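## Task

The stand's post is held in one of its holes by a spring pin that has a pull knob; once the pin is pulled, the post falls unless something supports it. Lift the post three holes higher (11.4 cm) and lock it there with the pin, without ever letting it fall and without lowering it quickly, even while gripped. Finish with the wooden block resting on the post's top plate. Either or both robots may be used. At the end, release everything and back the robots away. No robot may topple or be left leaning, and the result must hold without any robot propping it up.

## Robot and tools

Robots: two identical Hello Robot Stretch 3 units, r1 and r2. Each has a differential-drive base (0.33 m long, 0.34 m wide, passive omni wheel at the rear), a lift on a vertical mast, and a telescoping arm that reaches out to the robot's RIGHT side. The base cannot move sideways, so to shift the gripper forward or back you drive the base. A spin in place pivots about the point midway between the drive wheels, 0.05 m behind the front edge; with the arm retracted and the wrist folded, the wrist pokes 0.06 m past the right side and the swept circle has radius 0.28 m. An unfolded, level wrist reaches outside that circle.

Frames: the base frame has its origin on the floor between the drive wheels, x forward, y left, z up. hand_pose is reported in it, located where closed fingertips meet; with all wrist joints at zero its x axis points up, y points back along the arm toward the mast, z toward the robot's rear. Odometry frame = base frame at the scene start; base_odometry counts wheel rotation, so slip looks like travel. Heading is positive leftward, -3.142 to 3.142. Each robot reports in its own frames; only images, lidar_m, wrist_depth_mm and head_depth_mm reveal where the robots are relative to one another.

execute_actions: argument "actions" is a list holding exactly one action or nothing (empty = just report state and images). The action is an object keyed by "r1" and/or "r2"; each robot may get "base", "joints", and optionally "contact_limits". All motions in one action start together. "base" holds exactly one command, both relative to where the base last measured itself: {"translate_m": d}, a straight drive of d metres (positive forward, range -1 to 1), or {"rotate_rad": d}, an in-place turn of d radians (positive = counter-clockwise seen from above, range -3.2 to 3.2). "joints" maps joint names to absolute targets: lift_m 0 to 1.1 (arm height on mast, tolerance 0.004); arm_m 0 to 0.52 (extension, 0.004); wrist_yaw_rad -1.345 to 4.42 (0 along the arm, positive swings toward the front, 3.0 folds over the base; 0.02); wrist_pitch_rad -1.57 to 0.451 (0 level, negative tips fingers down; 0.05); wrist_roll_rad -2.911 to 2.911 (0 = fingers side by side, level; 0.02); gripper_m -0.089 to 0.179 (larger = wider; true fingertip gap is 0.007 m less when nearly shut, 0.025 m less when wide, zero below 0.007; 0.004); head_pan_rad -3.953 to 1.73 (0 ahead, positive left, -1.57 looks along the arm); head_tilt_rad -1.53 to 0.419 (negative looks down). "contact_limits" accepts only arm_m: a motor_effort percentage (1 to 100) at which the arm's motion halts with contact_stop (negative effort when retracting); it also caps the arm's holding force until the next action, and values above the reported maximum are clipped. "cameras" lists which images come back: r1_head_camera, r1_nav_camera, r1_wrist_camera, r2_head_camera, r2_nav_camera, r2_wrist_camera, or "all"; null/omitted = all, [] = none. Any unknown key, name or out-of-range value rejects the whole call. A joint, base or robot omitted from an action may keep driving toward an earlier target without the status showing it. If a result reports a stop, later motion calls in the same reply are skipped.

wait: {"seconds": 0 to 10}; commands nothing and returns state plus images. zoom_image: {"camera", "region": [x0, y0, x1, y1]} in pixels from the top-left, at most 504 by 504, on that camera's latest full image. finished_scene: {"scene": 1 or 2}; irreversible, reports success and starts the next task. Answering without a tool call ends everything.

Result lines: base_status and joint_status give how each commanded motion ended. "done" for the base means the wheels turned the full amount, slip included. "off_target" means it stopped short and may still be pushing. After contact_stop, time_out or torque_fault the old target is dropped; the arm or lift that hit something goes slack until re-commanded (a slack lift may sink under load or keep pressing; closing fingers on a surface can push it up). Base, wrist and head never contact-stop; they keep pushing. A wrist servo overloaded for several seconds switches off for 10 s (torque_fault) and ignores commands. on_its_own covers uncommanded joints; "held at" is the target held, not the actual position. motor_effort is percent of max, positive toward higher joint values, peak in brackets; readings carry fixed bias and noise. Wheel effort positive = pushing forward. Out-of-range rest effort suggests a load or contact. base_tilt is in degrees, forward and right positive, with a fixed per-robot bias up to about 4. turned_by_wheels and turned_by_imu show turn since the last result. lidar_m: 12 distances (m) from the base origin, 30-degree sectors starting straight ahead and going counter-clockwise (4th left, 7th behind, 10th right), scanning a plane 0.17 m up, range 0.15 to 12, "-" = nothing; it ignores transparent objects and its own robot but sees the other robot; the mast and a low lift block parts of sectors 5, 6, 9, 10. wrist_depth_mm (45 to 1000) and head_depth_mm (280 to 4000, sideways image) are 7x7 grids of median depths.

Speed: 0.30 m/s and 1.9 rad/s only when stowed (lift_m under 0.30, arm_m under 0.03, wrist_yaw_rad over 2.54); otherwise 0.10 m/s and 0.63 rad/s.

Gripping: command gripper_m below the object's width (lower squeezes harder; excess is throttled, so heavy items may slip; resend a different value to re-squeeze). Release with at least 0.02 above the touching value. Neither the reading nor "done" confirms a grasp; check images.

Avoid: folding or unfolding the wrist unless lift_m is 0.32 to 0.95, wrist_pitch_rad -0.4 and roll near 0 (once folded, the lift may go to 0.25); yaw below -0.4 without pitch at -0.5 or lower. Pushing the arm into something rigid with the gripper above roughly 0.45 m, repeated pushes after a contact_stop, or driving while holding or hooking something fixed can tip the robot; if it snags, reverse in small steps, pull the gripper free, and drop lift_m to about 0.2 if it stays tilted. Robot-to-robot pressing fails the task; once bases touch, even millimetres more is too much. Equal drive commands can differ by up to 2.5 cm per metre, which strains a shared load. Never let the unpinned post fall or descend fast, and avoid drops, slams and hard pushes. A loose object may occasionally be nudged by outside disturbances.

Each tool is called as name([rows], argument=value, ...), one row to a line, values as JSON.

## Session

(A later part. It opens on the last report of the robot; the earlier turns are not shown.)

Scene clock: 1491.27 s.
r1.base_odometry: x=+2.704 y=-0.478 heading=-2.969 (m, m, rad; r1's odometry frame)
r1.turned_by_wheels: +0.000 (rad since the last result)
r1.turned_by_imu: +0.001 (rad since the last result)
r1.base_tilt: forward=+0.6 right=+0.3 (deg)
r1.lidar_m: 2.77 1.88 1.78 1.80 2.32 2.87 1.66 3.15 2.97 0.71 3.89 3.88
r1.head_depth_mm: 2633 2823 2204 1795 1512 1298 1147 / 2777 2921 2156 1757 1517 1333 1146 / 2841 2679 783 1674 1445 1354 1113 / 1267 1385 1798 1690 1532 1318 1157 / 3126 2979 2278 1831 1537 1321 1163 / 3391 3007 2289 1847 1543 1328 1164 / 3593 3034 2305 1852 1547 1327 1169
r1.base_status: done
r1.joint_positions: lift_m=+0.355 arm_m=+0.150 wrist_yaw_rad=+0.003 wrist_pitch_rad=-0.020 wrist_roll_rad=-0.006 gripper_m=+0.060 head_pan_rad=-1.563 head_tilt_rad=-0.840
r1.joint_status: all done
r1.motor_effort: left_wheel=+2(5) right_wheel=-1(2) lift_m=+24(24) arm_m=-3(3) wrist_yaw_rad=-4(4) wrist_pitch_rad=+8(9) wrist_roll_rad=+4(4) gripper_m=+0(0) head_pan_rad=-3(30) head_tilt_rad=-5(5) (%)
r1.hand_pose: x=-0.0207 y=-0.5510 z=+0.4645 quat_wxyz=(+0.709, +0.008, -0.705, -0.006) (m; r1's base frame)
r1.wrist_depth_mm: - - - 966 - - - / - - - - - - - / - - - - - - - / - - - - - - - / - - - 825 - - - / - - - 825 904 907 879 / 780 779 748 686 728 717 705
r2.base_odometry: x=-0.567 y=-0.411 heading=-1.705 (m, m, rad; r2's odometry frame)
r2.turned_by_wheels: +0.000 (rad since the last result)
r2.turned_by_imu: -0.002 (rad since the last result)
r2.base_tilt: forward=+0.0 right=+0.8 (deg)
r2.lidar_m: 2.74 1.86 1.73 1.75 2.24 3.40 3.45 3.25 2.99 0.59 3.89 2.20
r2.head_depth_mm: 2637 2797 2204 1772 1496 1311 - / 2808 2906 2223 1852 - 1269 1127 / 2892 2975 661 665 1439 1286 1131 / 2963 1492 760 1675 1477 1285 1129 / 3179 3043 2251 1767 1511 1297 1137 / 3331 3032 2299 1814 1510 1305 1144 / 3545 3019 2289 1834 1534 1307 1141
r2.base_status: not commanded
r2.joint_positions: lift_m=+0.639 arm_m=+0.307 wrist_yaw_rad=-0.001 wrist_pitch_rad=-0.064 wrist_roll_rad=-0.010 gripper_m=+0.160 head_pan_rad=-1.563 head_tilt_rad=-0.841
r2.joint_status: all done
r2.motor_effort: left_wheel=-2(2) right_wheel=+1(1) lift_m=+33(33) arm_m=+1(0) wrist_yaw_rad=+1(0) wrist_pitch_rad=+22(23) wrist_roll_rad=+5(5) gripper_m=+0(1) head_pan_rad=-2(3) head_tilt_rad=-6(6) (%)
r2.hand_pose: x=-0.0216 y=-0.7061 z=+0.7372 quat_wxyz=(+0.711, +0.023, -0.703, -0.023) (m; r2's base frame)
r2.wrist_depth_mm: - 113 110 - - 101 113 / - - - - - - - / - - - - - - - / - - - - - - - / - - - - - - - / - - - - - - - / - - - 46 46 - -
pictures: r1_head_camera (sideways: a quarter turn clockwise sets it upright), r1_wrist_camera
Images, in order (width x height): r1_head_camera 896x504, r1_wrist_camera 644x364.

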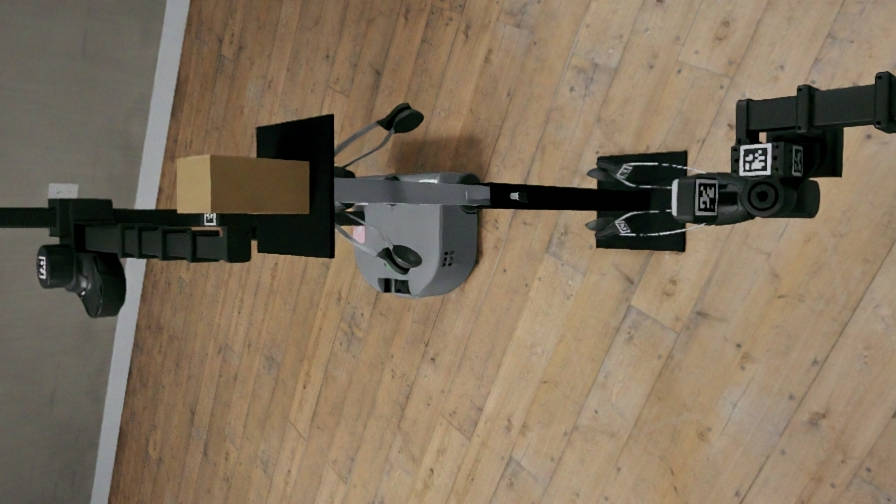

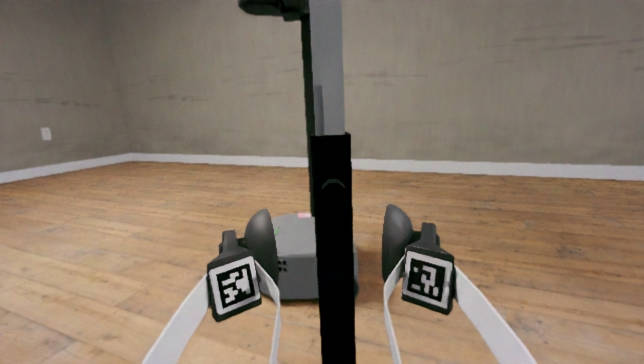

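execute_actions([
  {"r1": {"joints": {"arm_m": 0.28, "gripper_m": 0.042}}},
], cameras=["r1_wrist_camera", "r1_head_camera"])

zoom_image(camera="r1_head_camera", region=[460, 140, 620, 260])

Scene clock: 1504.47 s.
r1.base_odometry: x=+2.704 y=-0.478 heading=-2.969 (m, m, rad; r1's odometry frame)
r1.turned_by_wheels: +0.000 (rad since the last result)
r1.turned_by_imu: +0.000 (rad since the last result)
r1.base_tilt: forward=+0.6 right=+0.2 (deg)
r1.lidar_m: 2.77 1.87 1.77 1.81 2.32 2.87 1.66 3.16 2.97 0.71 3.89 3.90
r1.head_depth_mm: 2634 2802 2214 1796 1511 1306 1147 / 2757 2892 2163 1765 1518 1309 1157 / 2871 2680 783 1688 1487 1261 1154 / 1268 1384 1804 1680 1529 1320 1156 / 3137 2976 2267 1840 1538 1323 1163 / 3366 3004 2296 1850 1542 1329 1163 / 3621 3056 2300 1851 1552 1329 1164
r1.base_status: not commanded
r1.joint_positions: lift_m=+0.355 arm_m=+0.280 wrist_yaw_rad=+0.002 wrist_pitch_rad=-0.020 wrist_roll_rad=-0.006 gripper_m=+0.042 head_pan_rad=-1.563 head_tilt_rad=-0.840
r1.joint_status: all done
r1.motor_effort: left_wheel=+2(2) right_wheel=-2(1) lift_m=+24(24) arm_m=+4(6) wrist_yaw_rad=-2(4) wrist_pitch_rad=+8(8) wrist_roll_rad=+4(4) gripper_m=+0(66) head_pan_rad=-4(4) head_tilt_rad=-5(6) (%)
r1.hand_pose: x=-0.0210 y=-0.6804 z=+0.4644 quat_wxyz=(+0.709, +0.008, -0.705, -0.007) (m; r1's base frame)
r1.wrist_depth_mm: - - - 181 - - - / - - - 188 - - - / - - - 194 - - - / - - - 191 - - - / - - - 196 - - - / - - - 207 - 911 891 / 773 764 731 217 725 707 713
r2.base_odometry: x=-0.567 y=-0.411 heading=-1.705 (m, m, rad; r2's odometry frame)
r2.turned_by_wheels: +0.000 (rad since the last result)
r2.turned_by_imu: -0.001 (rad since the last result)
r2.base_tilt: forward=+0.0 right=+0.8 (deg)
r2.lidar_m: 2.74 1.86 1.73 1.76 2.24 3.39 3.46 3.24 2.98 0.59 3.89 2.20
r2.head_depth_mm: 2645 2833 2221 1781 1494 1309 - / 2770 2923 2211 1840 - 1255 1125 / 2890 2940 660 665 1444 1288 1134 / 2962 1494 759 1671 1475 1287 1139 / 3141 3031 2257 1764 1512 1294 1138 / 3307 3021 2301 1815 1513 1300 1143 / 3496 3054 2292 1847 1536 1300 1144
r2.base_status: not commanded
r2.joint_positions: lift_m=+0.639 arm_m=+0.307 wrist_yaw_rad=-0.001 wrist_pitch_rad=-0.064 wrist_roll_rad=-0.010 gripper_m=+0.160 head_pan_rad=-1.563 head_tilt_rad=-0.841
r2.joint_status: not commanded
r2.motor_effort: left_wheel=-1(2) right_wheel=+1(1) lift_m=+33(33) arm_m=+0(1) wrist_yaw_rad=+0(0) wrist_pitch_rad=+23(22) wrist_roll_rad=+5(5) gripper_m=+0(0) head_pan_rad=-3(2) head_tilt_rad=-6(6) (%)
r2.hand_pose: x=-0.0216 y=-0.7061 z=+0.7372 quat_wxyz=(+0.711, +0.023, -0.703, -0.023) (m; r2's base frame)
r2.wrist_depth_mm: - 113 110 - - 100 113 / - - - - - - - / - - - - - - - / - - - - - - - / - - - - - - - / - - - - - - - / - - - 46 46 - -
pictures: r1_head_camera (sideways: a quarter turn clockwise sets it upright), r1_wrist_camera
Images, in order (width x height): r1_head_camera 896x504, r1_wrist_camera 644x364.

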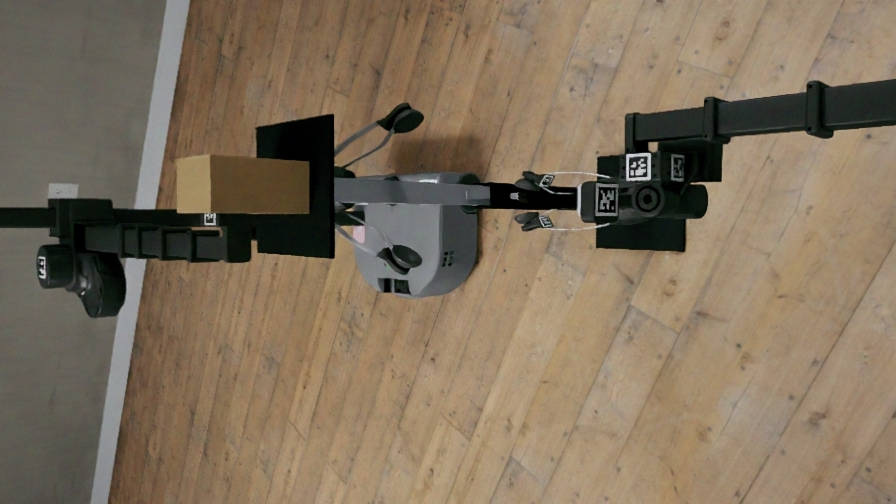

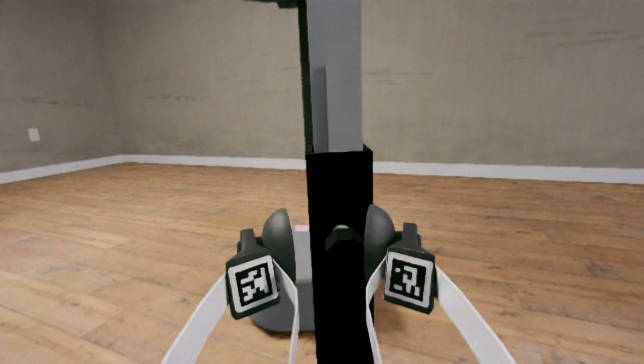

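Region (460, 140, 620, 260) of r1_head_camera's 896x504 image, scaled by 3.150, with more detail than that image has; it fills the top 378 rows of this view, and the rest is white.

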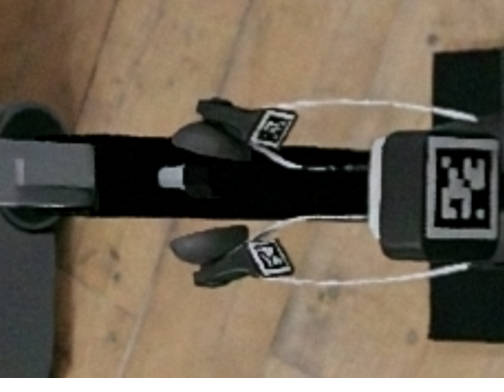

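execute_actions([
  {"r1": {"base": {"translate_m": -0.007}}},
], cameras=[])

execute_actions([
  {"r1": {"joints": {"gripper_m": 0.032, "arm_m": 0.289}}},
], cameras=["r1_wrist_camera", "r1_head_camera"])

zoom_image(camera="r1_head_camera", region=[460, 140, 620, 260])

zoom_image(camera="r1_wrist_camera", region=[210, 170, 450, 330])

Scene clock: 1522.00 s.
r1.base_odometry: x=+2.711 y=-0.476 heading=-2.969 (m, m, rad; r1's odometry frame)
r1.turned_by_wheels: +0.000 (rad since the last result)
r1.turned_by_imu: +0.000 (rad since the last result)
r1.base_tilt: forward=+0.6 right=+0.4 (deg)
r1.lidar_m: 2.77 1.88 1.78 1.81 2.33 2.87 1.65 3.16 2.97 0.71 3.86 3.89
r1.head_depth_mm: 2638 2826 2212 1801 1509 1304 1143 / 2753 2902 2165 1765 1517 1305 1155 / 2882 2672 809 1678 1495 1262 1154 / 1273 1049 1796 1684 1531 1319 1158 / 3160 2990 2275 1790 1543 1324 1160 / 3371 3038 2289 1837 1545 1326 1162 / 3575 3056 2317 1854 1548 1334 1169
r1.base_status: done
r1.joint_positions: lift_m=+0.355 arm_m=+0.280 wrist_yaw_rad=+0.002 wrist_pitch_rad=-0.020 wrist_roll_rad=-0.006 gripper_m=+0.042 head_pan_rad=-1.563 head_tilt_rad=-0.840
r1.joint_status: not commanded
r1.motor_effort: left_wheel=+2(4) right_wheel=-2(6) lift_m=+24(24) arm_m=+4(4) wrist_yaw_rad=-3(3) wrist_pitch_rad=+9(9) wrist_roll_rad=+4(4) gripper_m=+0(0) head_pan_rad=-3(3) head_tilt_rad=-5(5) (%)
r1.hand_pose: x=-0.0210 y=-0.6804 z=+0.4644 quat_wxyz=(+0.709, +0.008, -0.705, -0.007) (m; r1's base frame)
r1.wrist_depth_mm: - - - 180 - - - / - - - 186 - - - / - - - 192 - - - / - - - 191 - - - / - - - 197 - - - / - - - 205 - 934 899 / 776 775 737 217 725 709 700
r2.base_odometry: x=-0.567 y=-0.411 heading=-1.705 (m, m, rad; r2's odometry frame)
r2.turned_by_wheels: +0.000 (rad since the last result)
r2.turned_by_imu: -0.001 (rad since the last result)
r2.base_tilt: forward=+0.0 right=+0.7 (deg)
r2.lidar_m: 2.74 1.85 1.73 1.76 2.25 3.39 3.45 3.21 2.98 0.59 3.90 2.19
r2.head_depth_mm: 2671 2796 2203 1781 1494 1304 - / 2783 2949 2223 1836 - 1260 1124 / 2873 2918 657 664 1442 1280 1130 / 2888 1478 755 1660 1472 1292 1131 / 3180 2980 2255 1760 1512 1302 1139 / 3373 3029 2265 1818 1512 1308 1142 / 3542 3023 2306 1825 1537 1311 1150
r2.base_status: not commanded
r2.joint_positions: lift_m=+0.639 arm_m=+0.307 wrist_yaw_rad=-0.001 wrist_pitch_rad=-0.064 wrist_roll_rad=-0.010 gripper_m=+0.160 head_pan_rad=-1.563 head_tilt_rad=-0.841
r2.joint_status: not commanded
r2.motor_effort: left_wheel=-2(2) right_wheel=+1(1) lift_m=+33(33) arm_m=+1(0) wrist_yaw_rad=+0(0) wrist_pitch_rad=+22(22) wrist_roll_rad=+5(5) gripper_m=+0(0) head_pan_rad=-3(2) head_tilt_rad=-6(6) (%)
r2.hand_pose: x=-0.0216 y=-0.7061 z=+0.7372 quat_wxyz=(+0.711, +0.023, -0.703, -0.023) (m; r2's base frame)
r2.wrist_depth_mm: - 113 110 - - 101 113 / - - - - - - - / - - - - - - - / - - - - - - - / - - - - - - - / - - - - - - - / - - - 46 46 - -
pictures: none
No camera images: the call's "cameras" was empty. Leave "cameras" out to get every camera's image.

Scene clock: 1522.80 s.
r1.base_odometry: x=+2.711 y=-0.476 heading=-2.969 (m, m, rad; r1's odometry frame)
r1.turned_by_wheels: +0.000 (rad since the last result)
r1.turned_by_imu: +0.000 (rad since the last result)
r1.base_tilt: forward=+0.6 right=+0.3 (deg)
r1.lidar_m: 2.77 1.87 1.77 1.81 2.33 2.86 1.65 3.16 2.97 0.71 3.89 3.91
r1.head_depth_mm: 2646 2832 2219 1798 1511 1303 1144 / 2770 2923 2161 1756 1516 1300 1147 / 2851 2692 809 1678 1499 1268 1151 / 1271 1052 1792 1688 1534 1322 1154 / 3160 2985 2274 1788 1540 1325 1163 / 3358 3029 2303 1840 1541 1331 1160 / 3586 3030 2299 1848 1552 1331 1166
r1.base_status: not commanded
r1.joint_positions: lift_m=+0.355 arm_m=+0.289 wrist_yaw_rad=+0.002 wrist_pitch_rad=-0.020 wrist_roll_rad=-0.006 gripper_m=+0.032 head_pan_rad=-1.563 head_tilt_rad=-0.840
r1.joint_status: all done
r1.motor_effort: left_wheel=+1(2) right_wheel=-1(1) lift_m=+24(24) arm_m=+4(4) wrist_yaw_rad=-3(3) wrist_pitch_rad=+8(8) wrist_roll_rad=+4(4) gripper_m=-1(46) head_pan_rad=-3(3) head_tilt_rad=-6(6) (%)
r1.hand_pose: x=-0.0210 y=-0.6894 z=+0.4644 quat_wxyz=(+0.709, +0.008, -0.705, -0.007) (m; r1's base frame)
r1.wrist_depth_mm: - - - 171 - - - / - - - 179 - - - / - - - 185 - - - / - - - 182 - - - / - - - 185 - - - / - - - 197 973 910 900 / 761 765 721 204 739 704 711
r2.base_odometry: x=-0.567 y=-0.411 heading=-1.705 (m, m, rad; r2's odometry frame)
r2.turned_by_wheels: +0.000 (rad since the last result)
r2.turned_by_imu: +0.000 (rad since the last result)
r2.base_tilt: forward=+0.0 right=+0.8 (deg)
r2.lidar_m: 2.73 1.86 1.73 1.76 2.24 3.40 3.46 3.23 2.98 0.59 3.90 2.20
r2.head_depth_mm: 2615 2842 2210 1795 1492 1317 - / 2700 2900 2227 1843 - 1264 1121 / 2846 2977 660 663 1443 1279 1132 / 2887 1478 759 1663 1478 1280 1136 / 3163 2989 2253 1762 1510 1297 1138 / 3377 3069 2269 1826 1524 1308 1142 / 3528 3010 2273 1830 1527 1311 1143
r2.base_status: not commanded
r2.joint_positions: lift_m=+0.639 arm_m=+0.307 wrist_yaw_rad=-0.001 wrist_pitch_rad=-0.064 wrist_roll_rad=-0.010 gripper_m=+0.160 head_pan_rad=-1.563 head_tilt_rad=-0.841
r2.joint_status: not commanded
r2.motor_effort: left_wheel=-2(1) right_wheel=+1(1) lift_m=+33(33) arm_m=+0(0) wrist_yaw_rad=+0(0) wrist_pitch_rad=+23(22) wrist_roll_rad=+5(5) gripper_m=+0(0) head_pan_rad=-3(3) head_tilt_rad=-6(6) (%)
r2.hand_pose: x=-0.0216 y=-0.7061 z=+0.7372 quat_wxyz=(+0.711, +0.023, -0.703, -0.023) (m; r2's base frame)
r2.wrist_depth_mm: - 114 110 - - 101 113 / - - - - - - - / - - - - - - - / - - - - - - - / - - - - - - - / - - - - - - - / - - - 46 46 - -
pictures: r1_head_camera (sideways: a quarter turn clockwise sets it upright), r1_wrist_camera
Images, in order (width x height): r1_head_camera 896x504, r1_wrist_camera 644x364.

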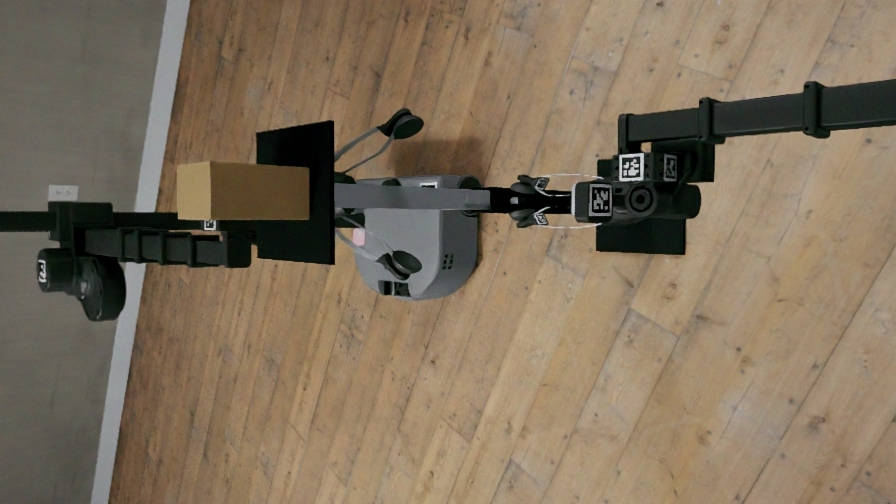

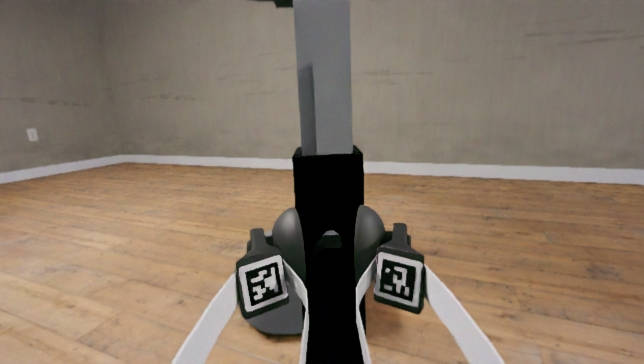

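Region (460, 140, 620, 260) of r1_head_camera's 896x504 image, scaled by 3.150, with more detail than that image has; it fills the top 378 rows of this view, and the rest is white.

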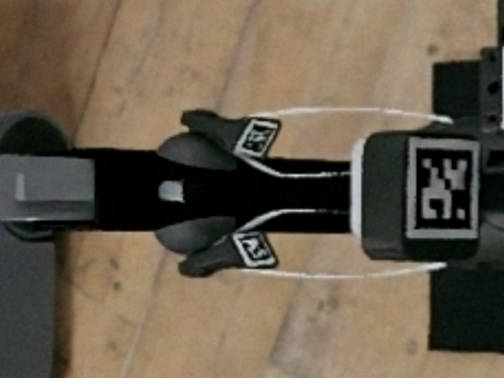

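Region (210, 170, 450, 330) of r1_wrist_camera's 644x364 image, scaled by 2.100.

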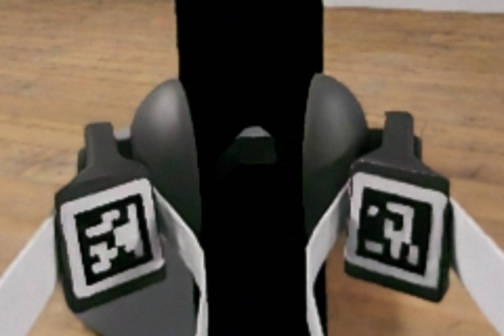

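execute_actions([
  {"r1": {"joints": {"arm_m": 0.30}, "contact_limits": {"arm_m": 9}}},
], cameras=["r1_wrist_camera", "r1_head_camera"])

zoom_image(camera="r1_head_camera", region=[460, 140, 620, 260])

Scene clock: 1529.67 s.
r1.base_odometry: x=+2.711 y=-0.476 heading=-2.969 (m, m, rad; r1's odometry frame)
r1.turned_by_wheels: +0.000 (rad since the last result)
r1.turned_by_imu: +0.000 (rad since the last result)
r1.base_tilt: forward=+0.7 right=+0.3 (deg)
r1.lidar_m: 2.77 1.88 1.78 1.82 2.33 2.85 1.66 3.15 2.97 0.71 3.87 3.89
r1.head_depth_mm: 2644 2829 2206 1796 1504 1303 1145 / 2762 2918 2138 1764 1516 1307 1151 / 2884 2711 810 1678 1531 1265 1155 / 1266 1053 1790 1690 1534 1323 1149 / 3131 2981 2278 1794 1537 1325 1164 / 3388 3011 2292 1843 1538 1335 1162 / 3564 3053 2293 1855 1558 1334 1166
r1.base_status: not commanded
r1.joint_positions: lift_m=+0.355 arm_m=+0.300 wrist_yaw_rad=-0.001 wrist_pitch_rad=-0.020 wrist_roll_rad=-0.006 gripper_m=+0.032 head_pan_rad=-1.563 head_tilt_rad=-0.840
r1.joint_status: all done
r1.motor_effort: left_wheel=+2(2) right_wheel=-1(2) lift_m=+24(24) arm_m=+4(5) wrist_yaw_rad=+1(2) wrist_pitch_rad=+9(9) wrist_roll_rad=+4(4) gripper_m=-1(1) head_pan_rad=-3(3) head_tilt_rad=-5(5) (%)
r1.contact_limits: arm_m 9 (drawing in: default 26, maximum 43; extending or still: default 36, maximum 59)
r1.hand_pose: x=-0.0217 y=-0.7004 z=+0.4644 quat_wxyz=(+0.709, +0.007, -0.705, -0.008) (m; r1's base frame)
r1.wrist_depth_mm: - - - 161 - - - / - - - 166 - - - / - - - 174 - - - / - - - 171 - - - / - - - 176 - - - / - - - 181 963 910 894 / 769 764 732 193 735 721 687
r2.base_odometry: x=-0.567 y=-0.411 heading=-1.705 (m, m, rad; r2's odometry frame)
r2.turned_by_wheels: +0.000 (rad since the last result)
r2.turned_by_imu: -0.001 (rad since the last result)
r2.base_tilt: forward=+0.0 right=+0.8 (deg)
r2.lidar_m: 2.74 1.86 1.73 1.76 2.25 3.41 3.47 3.23 2.98 0.59 3.87 2.21
r2.head_depth_mm: 2633 2840 2221 1764 1489 1302 - / 2755 2907 2212 1837 - 1262 1125 / 2869 2947 658 667 1435 1280 1127 / 2943 1477 759 1677 1477 1284 1133 / 3191 3002 2253 1779 1524 1304 1139 / 3302 3051 2281 1813 1521 1304 1145 / 3527 3084 2272 1846 1525 1313 1143
r2.base_status: not commanded
r2.joint_positions: lift_m=+0.639 arm_m=+0.307 wrist_yaw_rad=-0.001 wrist_pitch_rad=-0.064 wrist_roll_rad=-0.010 gripper_m=+0.160 head_pan_rad=-1.563 head_tilt_rad=-0.841
r2.joint_status: not commanded
r2.motor_effort: left_wheel=-2(2) right_wheel=+1(1) lift_m=+33(33) arm_m=+0(0) wrist_yaw_rad=-1(0) wrist_pitch_rad=+22(23) wrist_roll_rad=+5(5) gripper_m=+0(1) head_pan_rad=-2(2) head_tilt_rad=-7(6) (%)
r2.hand_pose: x=-0.0216 y=-0.7061 z=+0.7372 quat_wxyz=(+0.711, +0.023, -0.703, -0.023) (m; r2's base frame)
r2.wrist_depth_mm: - 113 110 - - 101 113 / - - - - - - - / - - - - - - - / - - - - - - - / - - - - - - - / - - - - - - - / - - - 46 46 - -
pictures: r1_head_camera (sideways: a quarter turn clockwise sets it upright), r1_wrist_camera
Images, in order (width x height): r1_head_camera 896x504, r1_wrist_camera 644x364.

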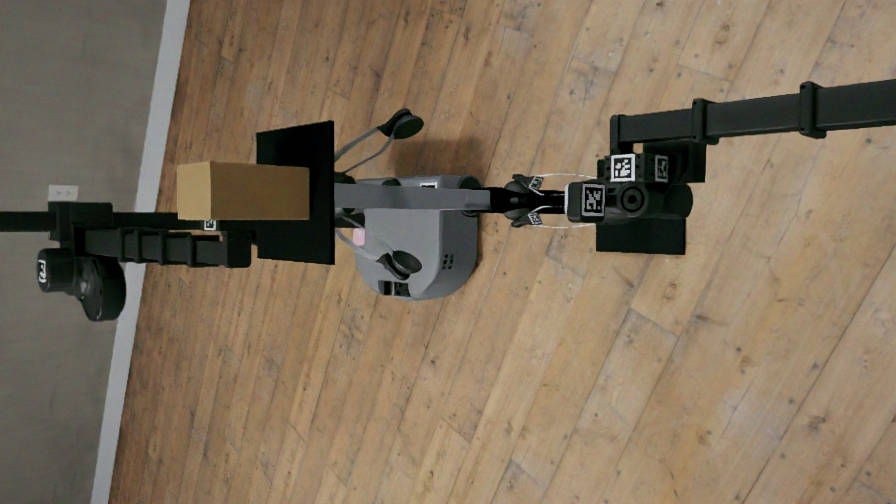

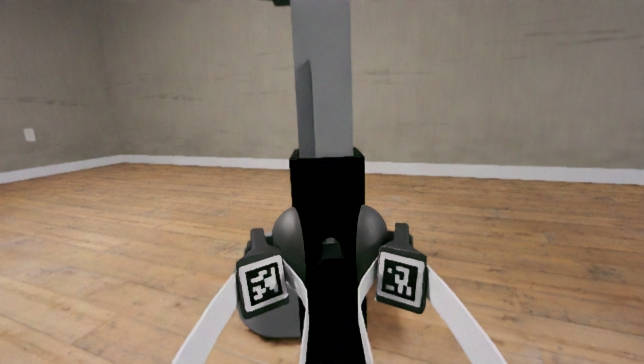

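Region (460, 140, 620, 260) of r1_head_camera's 896x504 image, scaled by 3.150, with more detail than that image has; it fills the top 378 rows of this view, and the rest is white.

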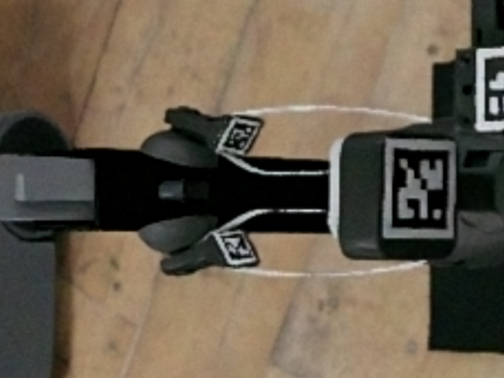

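execute_actions([
  {"r1": {"joints": {"gripper_m": -0.025}}},
], cameras=["r1_wrist_camera", "r1_head_camera"])

zoom_image(camera="r1_head_camera", region=[460, 140, 620, 260])

execute_actions([
  {"r1": {"joints": {"arm_m": 0.293}}},
], cameras=["r1_wrist_camera", "r1_head_camera"])

zoom_image(camera="r1_head_camera", region=[460, 140, 620, 260])

Scene clock: 1650.73 s.
r1.base_odometry: x=+2.711 y=-0.476 heading=-2.969 (m, m, rad; r1's odometry frame)
r1.turned_by_wheels: +0.000 (rad since the last result)
r1.turned_by_imu: +0.000 (rad since the last result)
r1.base_tilt: forward=+0.6 right=+0.3 (deg)
r1.lidar_m: 2.77 1.87 1.78 1.81 2.33 2.86 1.65 3.15 2.97 0.71 3.86 3.90
r1.head_depth_mm: 2626 2826 2196 1792 1515 1305 1144 / 2755 2909 2152 1758 1521 1311 1148 / 2880 2678 812 1670 1525 1265 1150 / 1273 1052 1794 1676 1533 1314 1161 / 3144 2969 2267 1790 1535 1323 1160 / 3383 3022 2283 1839 1544 1331 1166 / 3580 3040 2303 1845 1552 1329 1167
r1.base_status: not commanded
r1.joint_positions: lift_m=+0.355 arm_m=+0.300 wrist_yaw_rad=-0.001 wrist_pitch_rad=-0.021 wrist_roll_rad=-0.006 gripper_m=-0.024 head_pan_rad=-1.563 head_tilt_rad=-0.840
r1.joint_status: all done
r1.motor_effort: left_wheel=+1(2) right_wheel=+0(1) lift_m=+24(24) arm_m=+5(5) wrist_yaw_rad=+2(2) wrist_pitch_rad=+9(9) wrist_roll_rad=+4(4) gripper_m=-20(94) head_pan_rad=-3(3) head_tilt_rad=-5(6) (%)
r1.hand_pose: x=-0.0218 y=-0.7003 z=+0.4641 quat_wxyz=(+0.709, +0.007, -0.705, -0.008) (m; r1's base frame)
r1.wrist_depth_mm: - - - 162 - - - / - - - 167 - - - / - - - 173 - - - / - - - 170 - - - / - - - 175 - - - / - - - 145 948 879 901 / 802 782 721 195 725 707 702
r2.base_odometry: x=-0.567 y=-0.411 heading=-1.705 (m, m, rad; r2's odometry frame)
r2.turned_by_wheels: +0.000 (rad since the last result)
r2.turned_by_imu: -0.001 (rad since the last result)
r2.base_tilt: forward=+0.0 right=+0.8 (deg)
r2.lidar_m: 2.74 1.86 1.73 1.76 2.25 3.41 3.45 3.24 2.98 0.58 3.90 2.20
r2.head_depth_mm: 2634 2816 2198 1780 1493 1297 - / 2737 2910 2242 1845 - 1266 1125 / 2888 2982 660 666 1441 1281 1132 / 2848 1484 757 1655 1474 1280 1135 / 3127 3029 2288 1772 1509 1301 1138 / 3379 3042 2273 1817 1504 1313 1146 / 3539 3026 2304 1827 1529 1306 1148
r2.base_status: not commanded
r2.joint_positions: lift_m=+0.639 arm_m=+0.307 wrist_yaw_rad=-0.001 wrist_pitch_rad=-0.064 wrist_roll_rad=-0.010 gripper_m=+0.160 head_pan_rad=-1.563 head_tilt_rad=-0.841
r2.joint_status: not commanded
r2.motor_effort: left_wheel=-2(1) right_wheel=+1(1) lift_m=+33(33) arm_m=+0(0) wrist_yaw_rad=+1(0) wrist_pitch_rad=+22(22) wrist_roll_rad=+5(5) gripper_m=-1(0) head_pan_rad=-2(3) head_tilt_rad=-6(6) (%)
r2.hand_pose: x=-0.0216 y=-0.7061 z=+0.7372 quat_wxyz=(+0.711, +0.023, -0.703, -0.023) (m; r2's base frame)
r2.wrist_depth_mm: - 113 110 - - 101 113 / - - - - - - - / - - - - - - - / - - - - - - - / - - - - - - - / - - - - - - - / - - - 46 46 - -
pictures: r1_head_camera (sideways: a quarter turn clockwise sets it upright), r1_wrist_camera
Images, in order (width x height): r1_head_camera 896x504, r1_wrist_camera 644x364.

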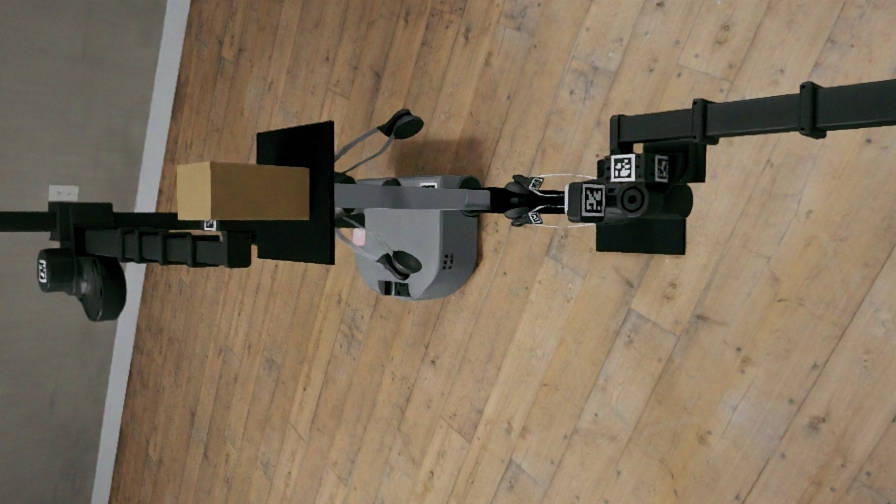

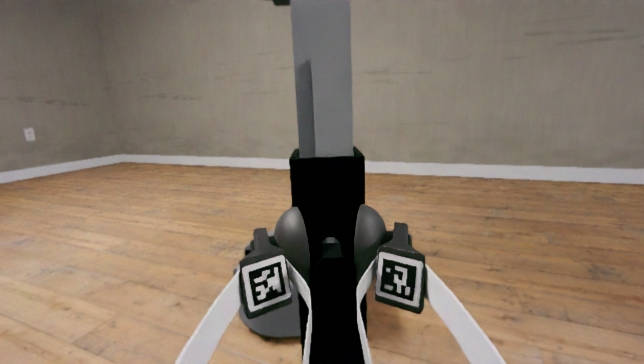

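Region (460, 140, 620, 260) of r1_head_camera's 896x504 image, scaled by 3.150, with more detail than that image has; it fills the top 378 rows of this view, and the rest is white.

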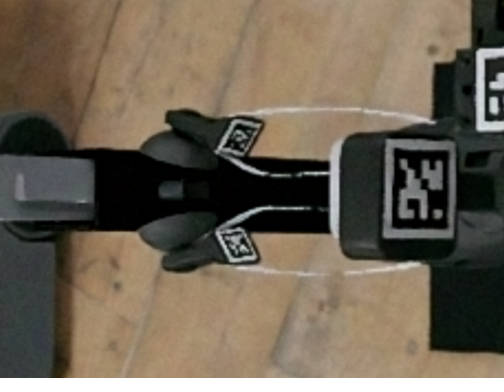

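Scene clock: 1651.70 s.
r1.base_odometry: x=+2.711 y=-0.476 heading=-2.969 (m, m, rad; r1's odometry frame)
r1.turned_by_wheels: +0.000 (rad since the last result)
r1.turned_by_imu: +0.000 (rad since the last result)
r1.base_tilt: forward=+0.6 right=+0.3 (deg)
r1.lidar_m: 2.77 1.88 1.78 1.81 2.33 2.86 1.65 3.16 2.97 0.71 3.88 3.90
r1.head_depth_mm: 2617 2822 2216 1788 1509 1304 1142 / 2764 2922 2148 1761 1515 1309 1143 / 2867 2678 808 1676 1523 1267 1155 / 1272 1053 1790 1687 1527 1321 1161 / 3177 2981 2271 1787 1537 1326 1157 / 3403 3019 2296 1842 1553 1331 1165 / 3605 3041 2298 1858 1544 1331 1167
r1.base_status: not commanded
r1.joint_positions: lift_m=+0.355 arm_m=+0.294 wrist_yaw_rad=-0.002 wrist_pitch_rad=-0.015 wrist_roll_rad=-0.006 gripper_m=-0.024 head_pan_rad=-1.563 head_tilt_rad=-0.840
r1.joint_status: all done
r1.motor_effort: left_wheel=+1(2) right_wheel=+0(0) lift_m=+24(24) arm_m=-7(11) wrist_yaw_rad=+1(1) wrist_pitch_rad=+6(9) wrist_roll_rad=+4(4) gripper_m=-18(21) head_pan_rad=-3(3) head_tilt_rad=-5(5) (%)
r1.hand_pose: x=-0.0218 y=-0.6944 z=+0.4657 quat_wxyz=(+0.709, +0.005, -0.705, -0.006) (m; r1's base frame)
r1.wrist_depth_mm: - - - 167 - - - / - - - 173 - - - / - - - 180 - - - / - - - 175 - - - / - - - 181 - - - / - - - 191 - 905 899 / 774 792 728 200 741 728 728
r2.base_odometry: x=-0.567 y=-0.411 heading=-1.705 (m, m, rad; r2's odometry frame)
r2.turned_by_wheels: +0.000 (rad since the last result)
r2.turned_by_imu: +0.000 (rad since the last result)
r2.base_tilt: forward=+0.0 right=+0.8 (deg)
r2.lidar_m: 2.73 1.85 1.73 1.76 2.25 3.39 3.47 3.22 2.98 0.59 3.88 2.19
r2.head_depth_mm: 2654 2807 2210 1778 1482 1309 - / 2722 2910 2199 1828 - 1261 1120 / 2845 2989 660 664 1441 1273 1131 / 2884 1474 759 1665 1472 1289 1138 / 3186 3016 2269 1768 1508 1298 1145 / 3339 3021 2278 1823 1518 1301 1146 / 3581 3051 2282 1823 1528 1306 1146
r2.base_status: not commanded
r2.joint_positions: lift_m=+0.639 arm_m=+0.307 wrist_yaw_rad=-0.001 wrist_pitch_rad=-0.064 wrist_roll_rad=-0.010 gripper_m=+0.160 head_pan_rad=-1.563 head_tilt_rad=-0.841
r2.joint_status: not commanded
r2.motor_effort: left_wheel=-1(1) right_wheel=+1(1) lift_m=+33(33) arm_m=+1(0) wrist_yaw_rad=+0(0) wrist_pitch_rad=+23(22) wrist_roll_rad=+5(5) gripper_m=+0(0) head_pan_rad=-2(3) head_tilt_rad=-6(6) (%)
r2.hand_pose: x=-0.0216 y=-0.7061 z=+0.7372 quat_wxyz=(+0.711, +0.023, -0.703, -0.023) (m; r2's base frame)
r2.wrist_depth_mm: - 113 110 - - 101 113 / - - - - - - - / - - - - - - - / - - - - - - - / - - - - - - - / - - - - - - - / - - - 46 46 - -
pictures: r1_head_camera (sideways: a quarter turn clockwise sets it upright), r1_wrist_camera
Images, in order (width x height): r1_head_camera 896x504, r1_wrist_camera 644x364.

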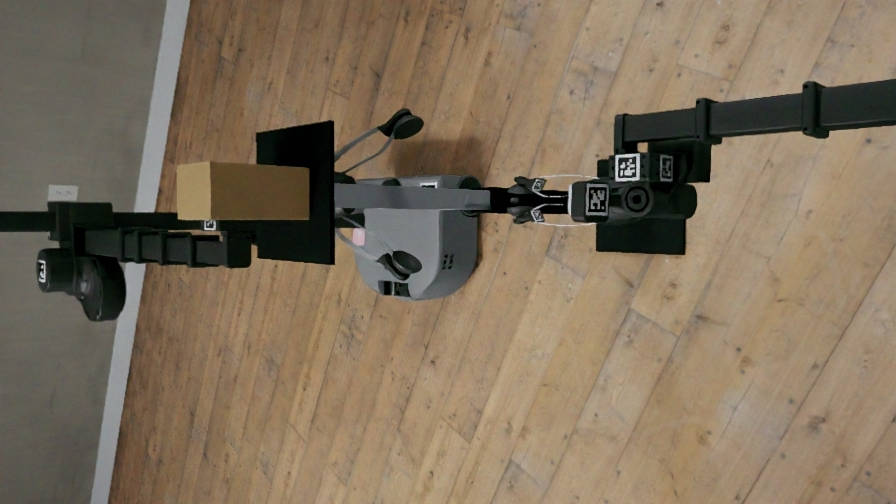

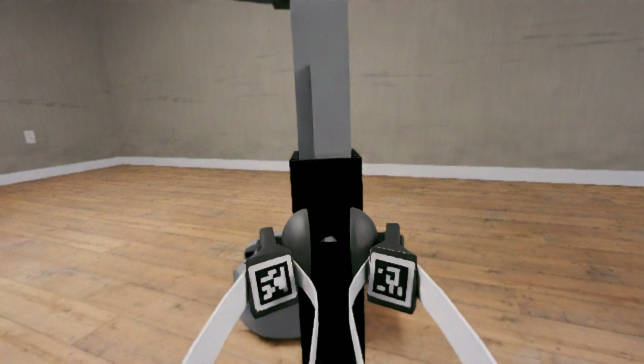

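Region (460, 140, 620, 260) of r1_head_camera's 896x504 image, scaled by 3.150, with more detail than that image has; it fills the top 378 rows of this view, and the rest is white.

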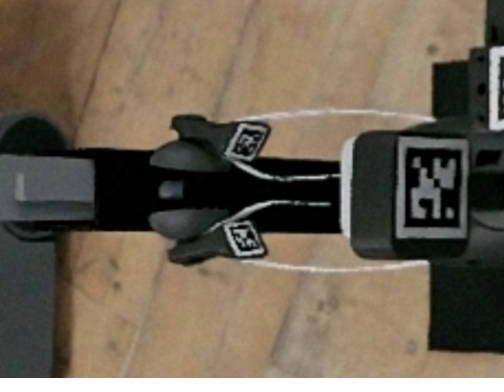

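execute_actions([
  {"r1": {"joints": {"gripper_m": -0.032}}},
], cameras=[])

execute_actions([
  {"r1": {"joints": {"arm_m": 0.287}}},
], cameras=["r1_wrist_camera", "r1_head_camera"])

zoom_image(camera="r1_head_camera", region=[460, 140, 620, 260])

zoom_image(camera="r1_wrist_camera", region=[210, 170, 450, 330])

Scene clock: 1659.93 s.
r1.base_odometry: x=+2.711 y=-0.476 heading=-2.969 (m, m, rad; r1's odometry frame)
r1.turned_by_wheels: +0.000 (rad since the last result)
r1.turned_by_imu: +0.000 (rad since the last result)
r1.base_tilt: forward=+0.7 right=+0.2 (deg)
r1.lidar_m: 2.77 1.87 1.78 1.81 2.33 2.86 1.66 3.18 2.97 0.71 3.88 3.90
r1.head_depth_mm: 2657 2833 2204 1787 1509 1306 1148 / 2756 2913 2157 1755 1517 1307 1150 / 2879 2677 808 1673 1529 1265 1153 / 1273 1054 1803 1686 1536 1317 1158 / 3132 3005 2263 1792 1542 1321 1158 / 3364 3026 2290 1841 1547 1328 1159 / 3623 3023 2312 1849 1556 1334 1168
r1.base_status: not commanded
r1.joint_positions: lift_m=+0.355 arm_m=+0.294 wrist_yaw_rad=-0.002 wrist_pitch_rad=-0.014 wrist_roll_rad=-0.006 gripper_m=-0.031 head_pan_rad=-1.563 head_tilt_rad=-0.840
r1.joint_status: all done
r1.motor_effort: left_wheel=+1(1) right_wheel=+0(1) lift_m=+24(24) arm_m=-7(7) wrist_yaw_rad=+2(3) wrist_pitch_rad=+6(6) wrist_roll_rad=+4(4) gripper_m=-20(57) head_pan_rad=-4(3) head_tilt_rad=-5(6) (%)
r1.hand_pose: x=-0.0218 y=-0.6944 z=+0.4658 quat_wxyz=(+0.709, +0.005, -0.705, -0.006) (m; r1's base frame)
r1.wrist_depth_mm: - - - 168 - - - / - - - 173 - - - / - - - 178 - - - / - - - 177 - - - / - - - 180 - - - / - - - 150 - 933 890 / 793 795 733 201 724 703 710
r2.base_odometry: x=-0.567 y=-0.411 heading=-1.705 (m, m, rad; r2's odometry frame)
r2.turned_by_wheels: +0.000 (rad since the last result)
r2.turned_by_imu: -0.001 (rad since the last result)
r2.base_tilt: forward=+0.0 right=+0.8 (deg)
r2.lidar_m: 2.73 1.86 1.73 1.76 2.26 3.40 3.46 3.21 2.98 0.59 3.91 2.20
r2.head_depth_mm: 2628 2826 2213 1775 1485 1311 - / 2760 2928 2235 1851 - 1261 1118 / 2867 2948 660 665 1439 1282 1138 / 2902 1468 757 1670 1478 1288 1140 / 3176 2994 2271 1761 1516 1297 1135 / 3301 2992 2295 1816 1531 1308 1144 / 3490 3018 2278 1830 1516 1305 1144
r2.base_status: not commanded
r2.joint_positions: lift_m=+0.639 arm_m=+0.307 wrist_yaw_rad=-0.001 wrist_pitch_rad=-0.064 wrist_roll_rad=-0.010 gripper_m=+0.160 head_pan_rad=-1.563 head_tilt_rad=-0.841
r2.joint_status: not commanded
r2.motor_effort: left_wheel=-1(2) right_wheel=+1(1) lift_m=+33(33) arm_m=+0(0) wrist_yaw_rad=+0(0) wrist_pitch_rad=+22(22) wrist_roll_rad=+5(5) gripper_m=+0(1) head_pan_rad=-3(2) head_tilt_rad=-6(6) (%)
r2.hand_pose: x=-0.0216 y=-0.7061 z=+0.7372 quat_wxyz=(+0.711, +0.023, -0.703, -0.023) (m; r2's base frame)
r2.wrist_depth_mm: - 113 110 - - 101 113 / - - - - - - - / - - - - - - - / - - - - - - - / - - - - - - - / - - - - - - - / - - - 46 46 - -
pictures: none
No camera images: the call's "cameras" was empty. Leave "cameras" out to get every camera's image.

Scene clock: 1660.63 s.
r1.base_odometry: x=+2.711 y=-0.476 heading=-2.969 (m, m, rad; r1's odometry frame)
r1.turned_by_wheels: +0.000 (rad since the last result)
r1.turned_by_imu: +0.000 (rad since the last result)
r1.base_tilt: forward=+0.6 right=+0.2 (deg)
r1.lidar_m: 2.78 1.88 1.78 1.81 2.33 2.85 1.65 3.16 2.97 0.71 3.86 3.89
r1.head_depth_mm: 2633 2819 2216 1796 1510 1305 1143 / 2758 2899 2162 1753 1517 1307 1153 / 2882 2696 810 1685 1513 1266 1154 / 1276 1050 1791 1678 1535 1320 1159 / 3126 2996 2262 1793 1536 1320 1159 / 3375 3021 2277 1840 1544 1325 1167 / 3575 3011 2296 1863 1549 1333 1165
r1.base_status: not commanded
r1.joint_positions: lift_m=+0.355 arm_m=+0.287 wrist_yaw_rad=-0.002 wrist_pitch_rad=-0.011 wrist_roll_rad=-0.006 gripper_m=-0.031 head_pan_rad=-1.563 head_tilt_rad=-0.840
r1.joint_status: all done
r1.motor_effort: left_wheel=+1(1) right_wheel=-1(0) lift_m=+24(24) arm_m=-6(10) wrist_yaw_rad=+1(1) wrist_pitch_rad=+5(7) wrist_roll_rad=+4(4) gripper_m=-20(20) head_pan_rad=-4(3) head_tilt_rad=-6(6) (%)
r1.hand_pose: x=-0.0218 y=-0.6884 z=+0.4665 quat_wxyz=(+0.709, +0.004, -0.705, -0.005) (m; r1's base frame)
r1.wrist_depth_mm: - - - 174 - - - / - - - 179 - - - / - - - 185 - - - / - - - 183 - - - / - - - 187 - - - / - - - 198 - 949 887 / 795 764 748 205 726 721 724
r2.base_odometry: x=-0.567 y=-0.411 heading=-1.705 (m, m, rad; r2's odometry frame)
r2.turned_by_wheels: +0.000 (rad since the last result)
r2.turned_by_imu: +0.000 (rad since the last result)
r2.base_tilt: forward=+0.1 right=+0.8 (deg)
r2.lidar_m: 2.74 1.85 1.73 1.75 2.25 3.40 3.47 3.23 2.98 0.59 3.87 2.20
r2.head_depth_mm: 2645 2810 2227 1775 1497 1312 - / 2766 2919 2214 1842 - 1257 1120 / 2887 2980 661 665 1434 1270 1135 / 2873 1481 760 1672 1466 1282 1136 / 3219 2995 2273 1763 1511 1298 1137 / 3333 3035 2280 1816 1528 1307 1146 / 3487 3022 2262 1843 1521 1309 1143
r2.base_status: not commanded
r2.joint_positions: lift_m=+0.639 arm_m=+0.307 wrist_yaw_rad=-0.001 wrist_pitch_rad=-0.064 wrist_roll_rad=-0.010 gripper_m=+0.160 head_pan_rad=-1.563 head_tilt_rad=-0.841
r2.joint_status: not commanded
r2.motor_effort: left_wheel=-2(1) right_wheel=+1(1) lift_m=+33(33) arm_m=+1(0) wrist_yaw_rad=+0(0) wrist_pitch_rad=+22(22) wrist_roll_rad=+5(5) gripper_m=-1(0) head_pan_rad=-3(2) head_tilt_rad=-6(7) (%)
r2.hand_pose: x=-0.0216 y=-0.7061 z=+0.7372 quat_wxyz=(+0.711, +0.023, -0.703, -0.023) (m; r2's base frame)
r2.wrist_depth_mm: - 114 110 - - 101 113 / - - - - - - - / - - - - - - - / - - - - - - - / - - - - - - - / - - - - - - - / - - - 46 46 - -
pictures: r1_head_camera (sideways: a quarter turn clockwise sets it upright), r1_wrist_camera
Images, in order (width x height): r1_head_camera 896x504, r1_wrist_camera 644x364.

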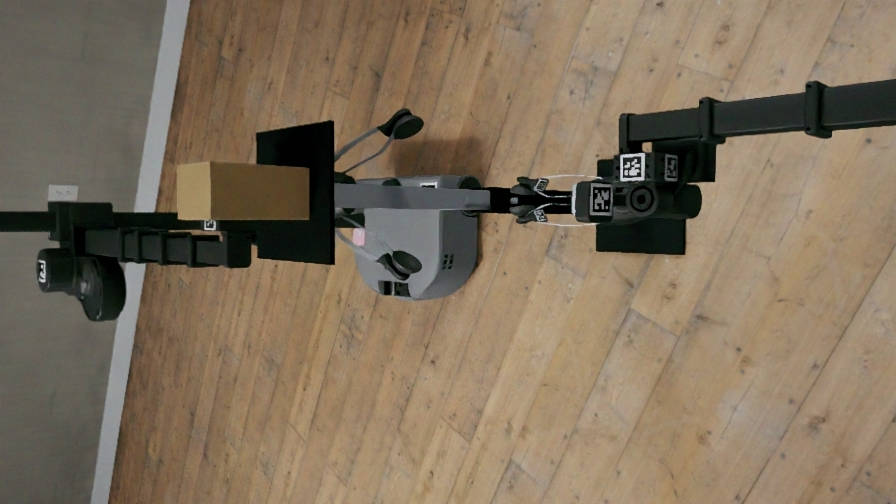

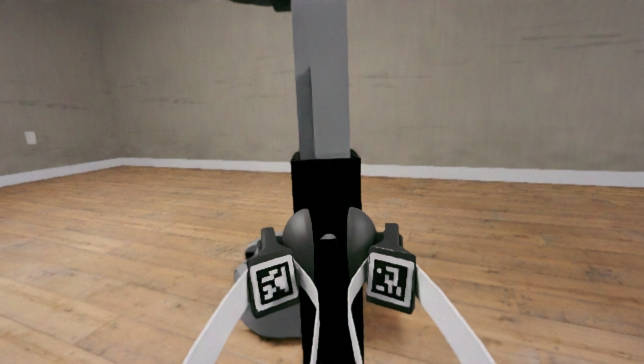

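Region (460, 140, 620, 260) of r1_head_camera's 896x504 image, scaled by 3.150, with more detail than that image has; it fills the top 378 rows of this view, and the rest is white.

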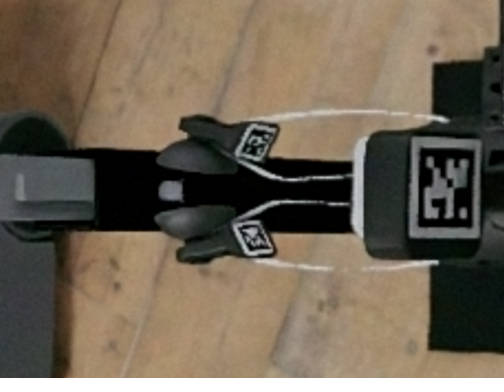

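Region (210, 170, 450, 330) of r1_wrist_camera's 644x364 image, scaled by 2.100.

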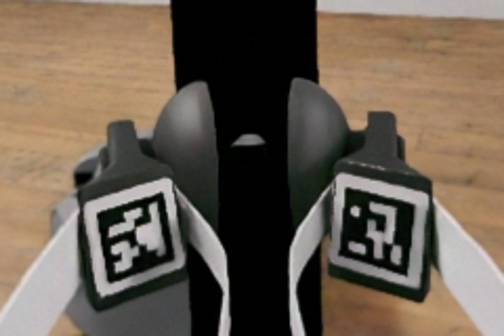

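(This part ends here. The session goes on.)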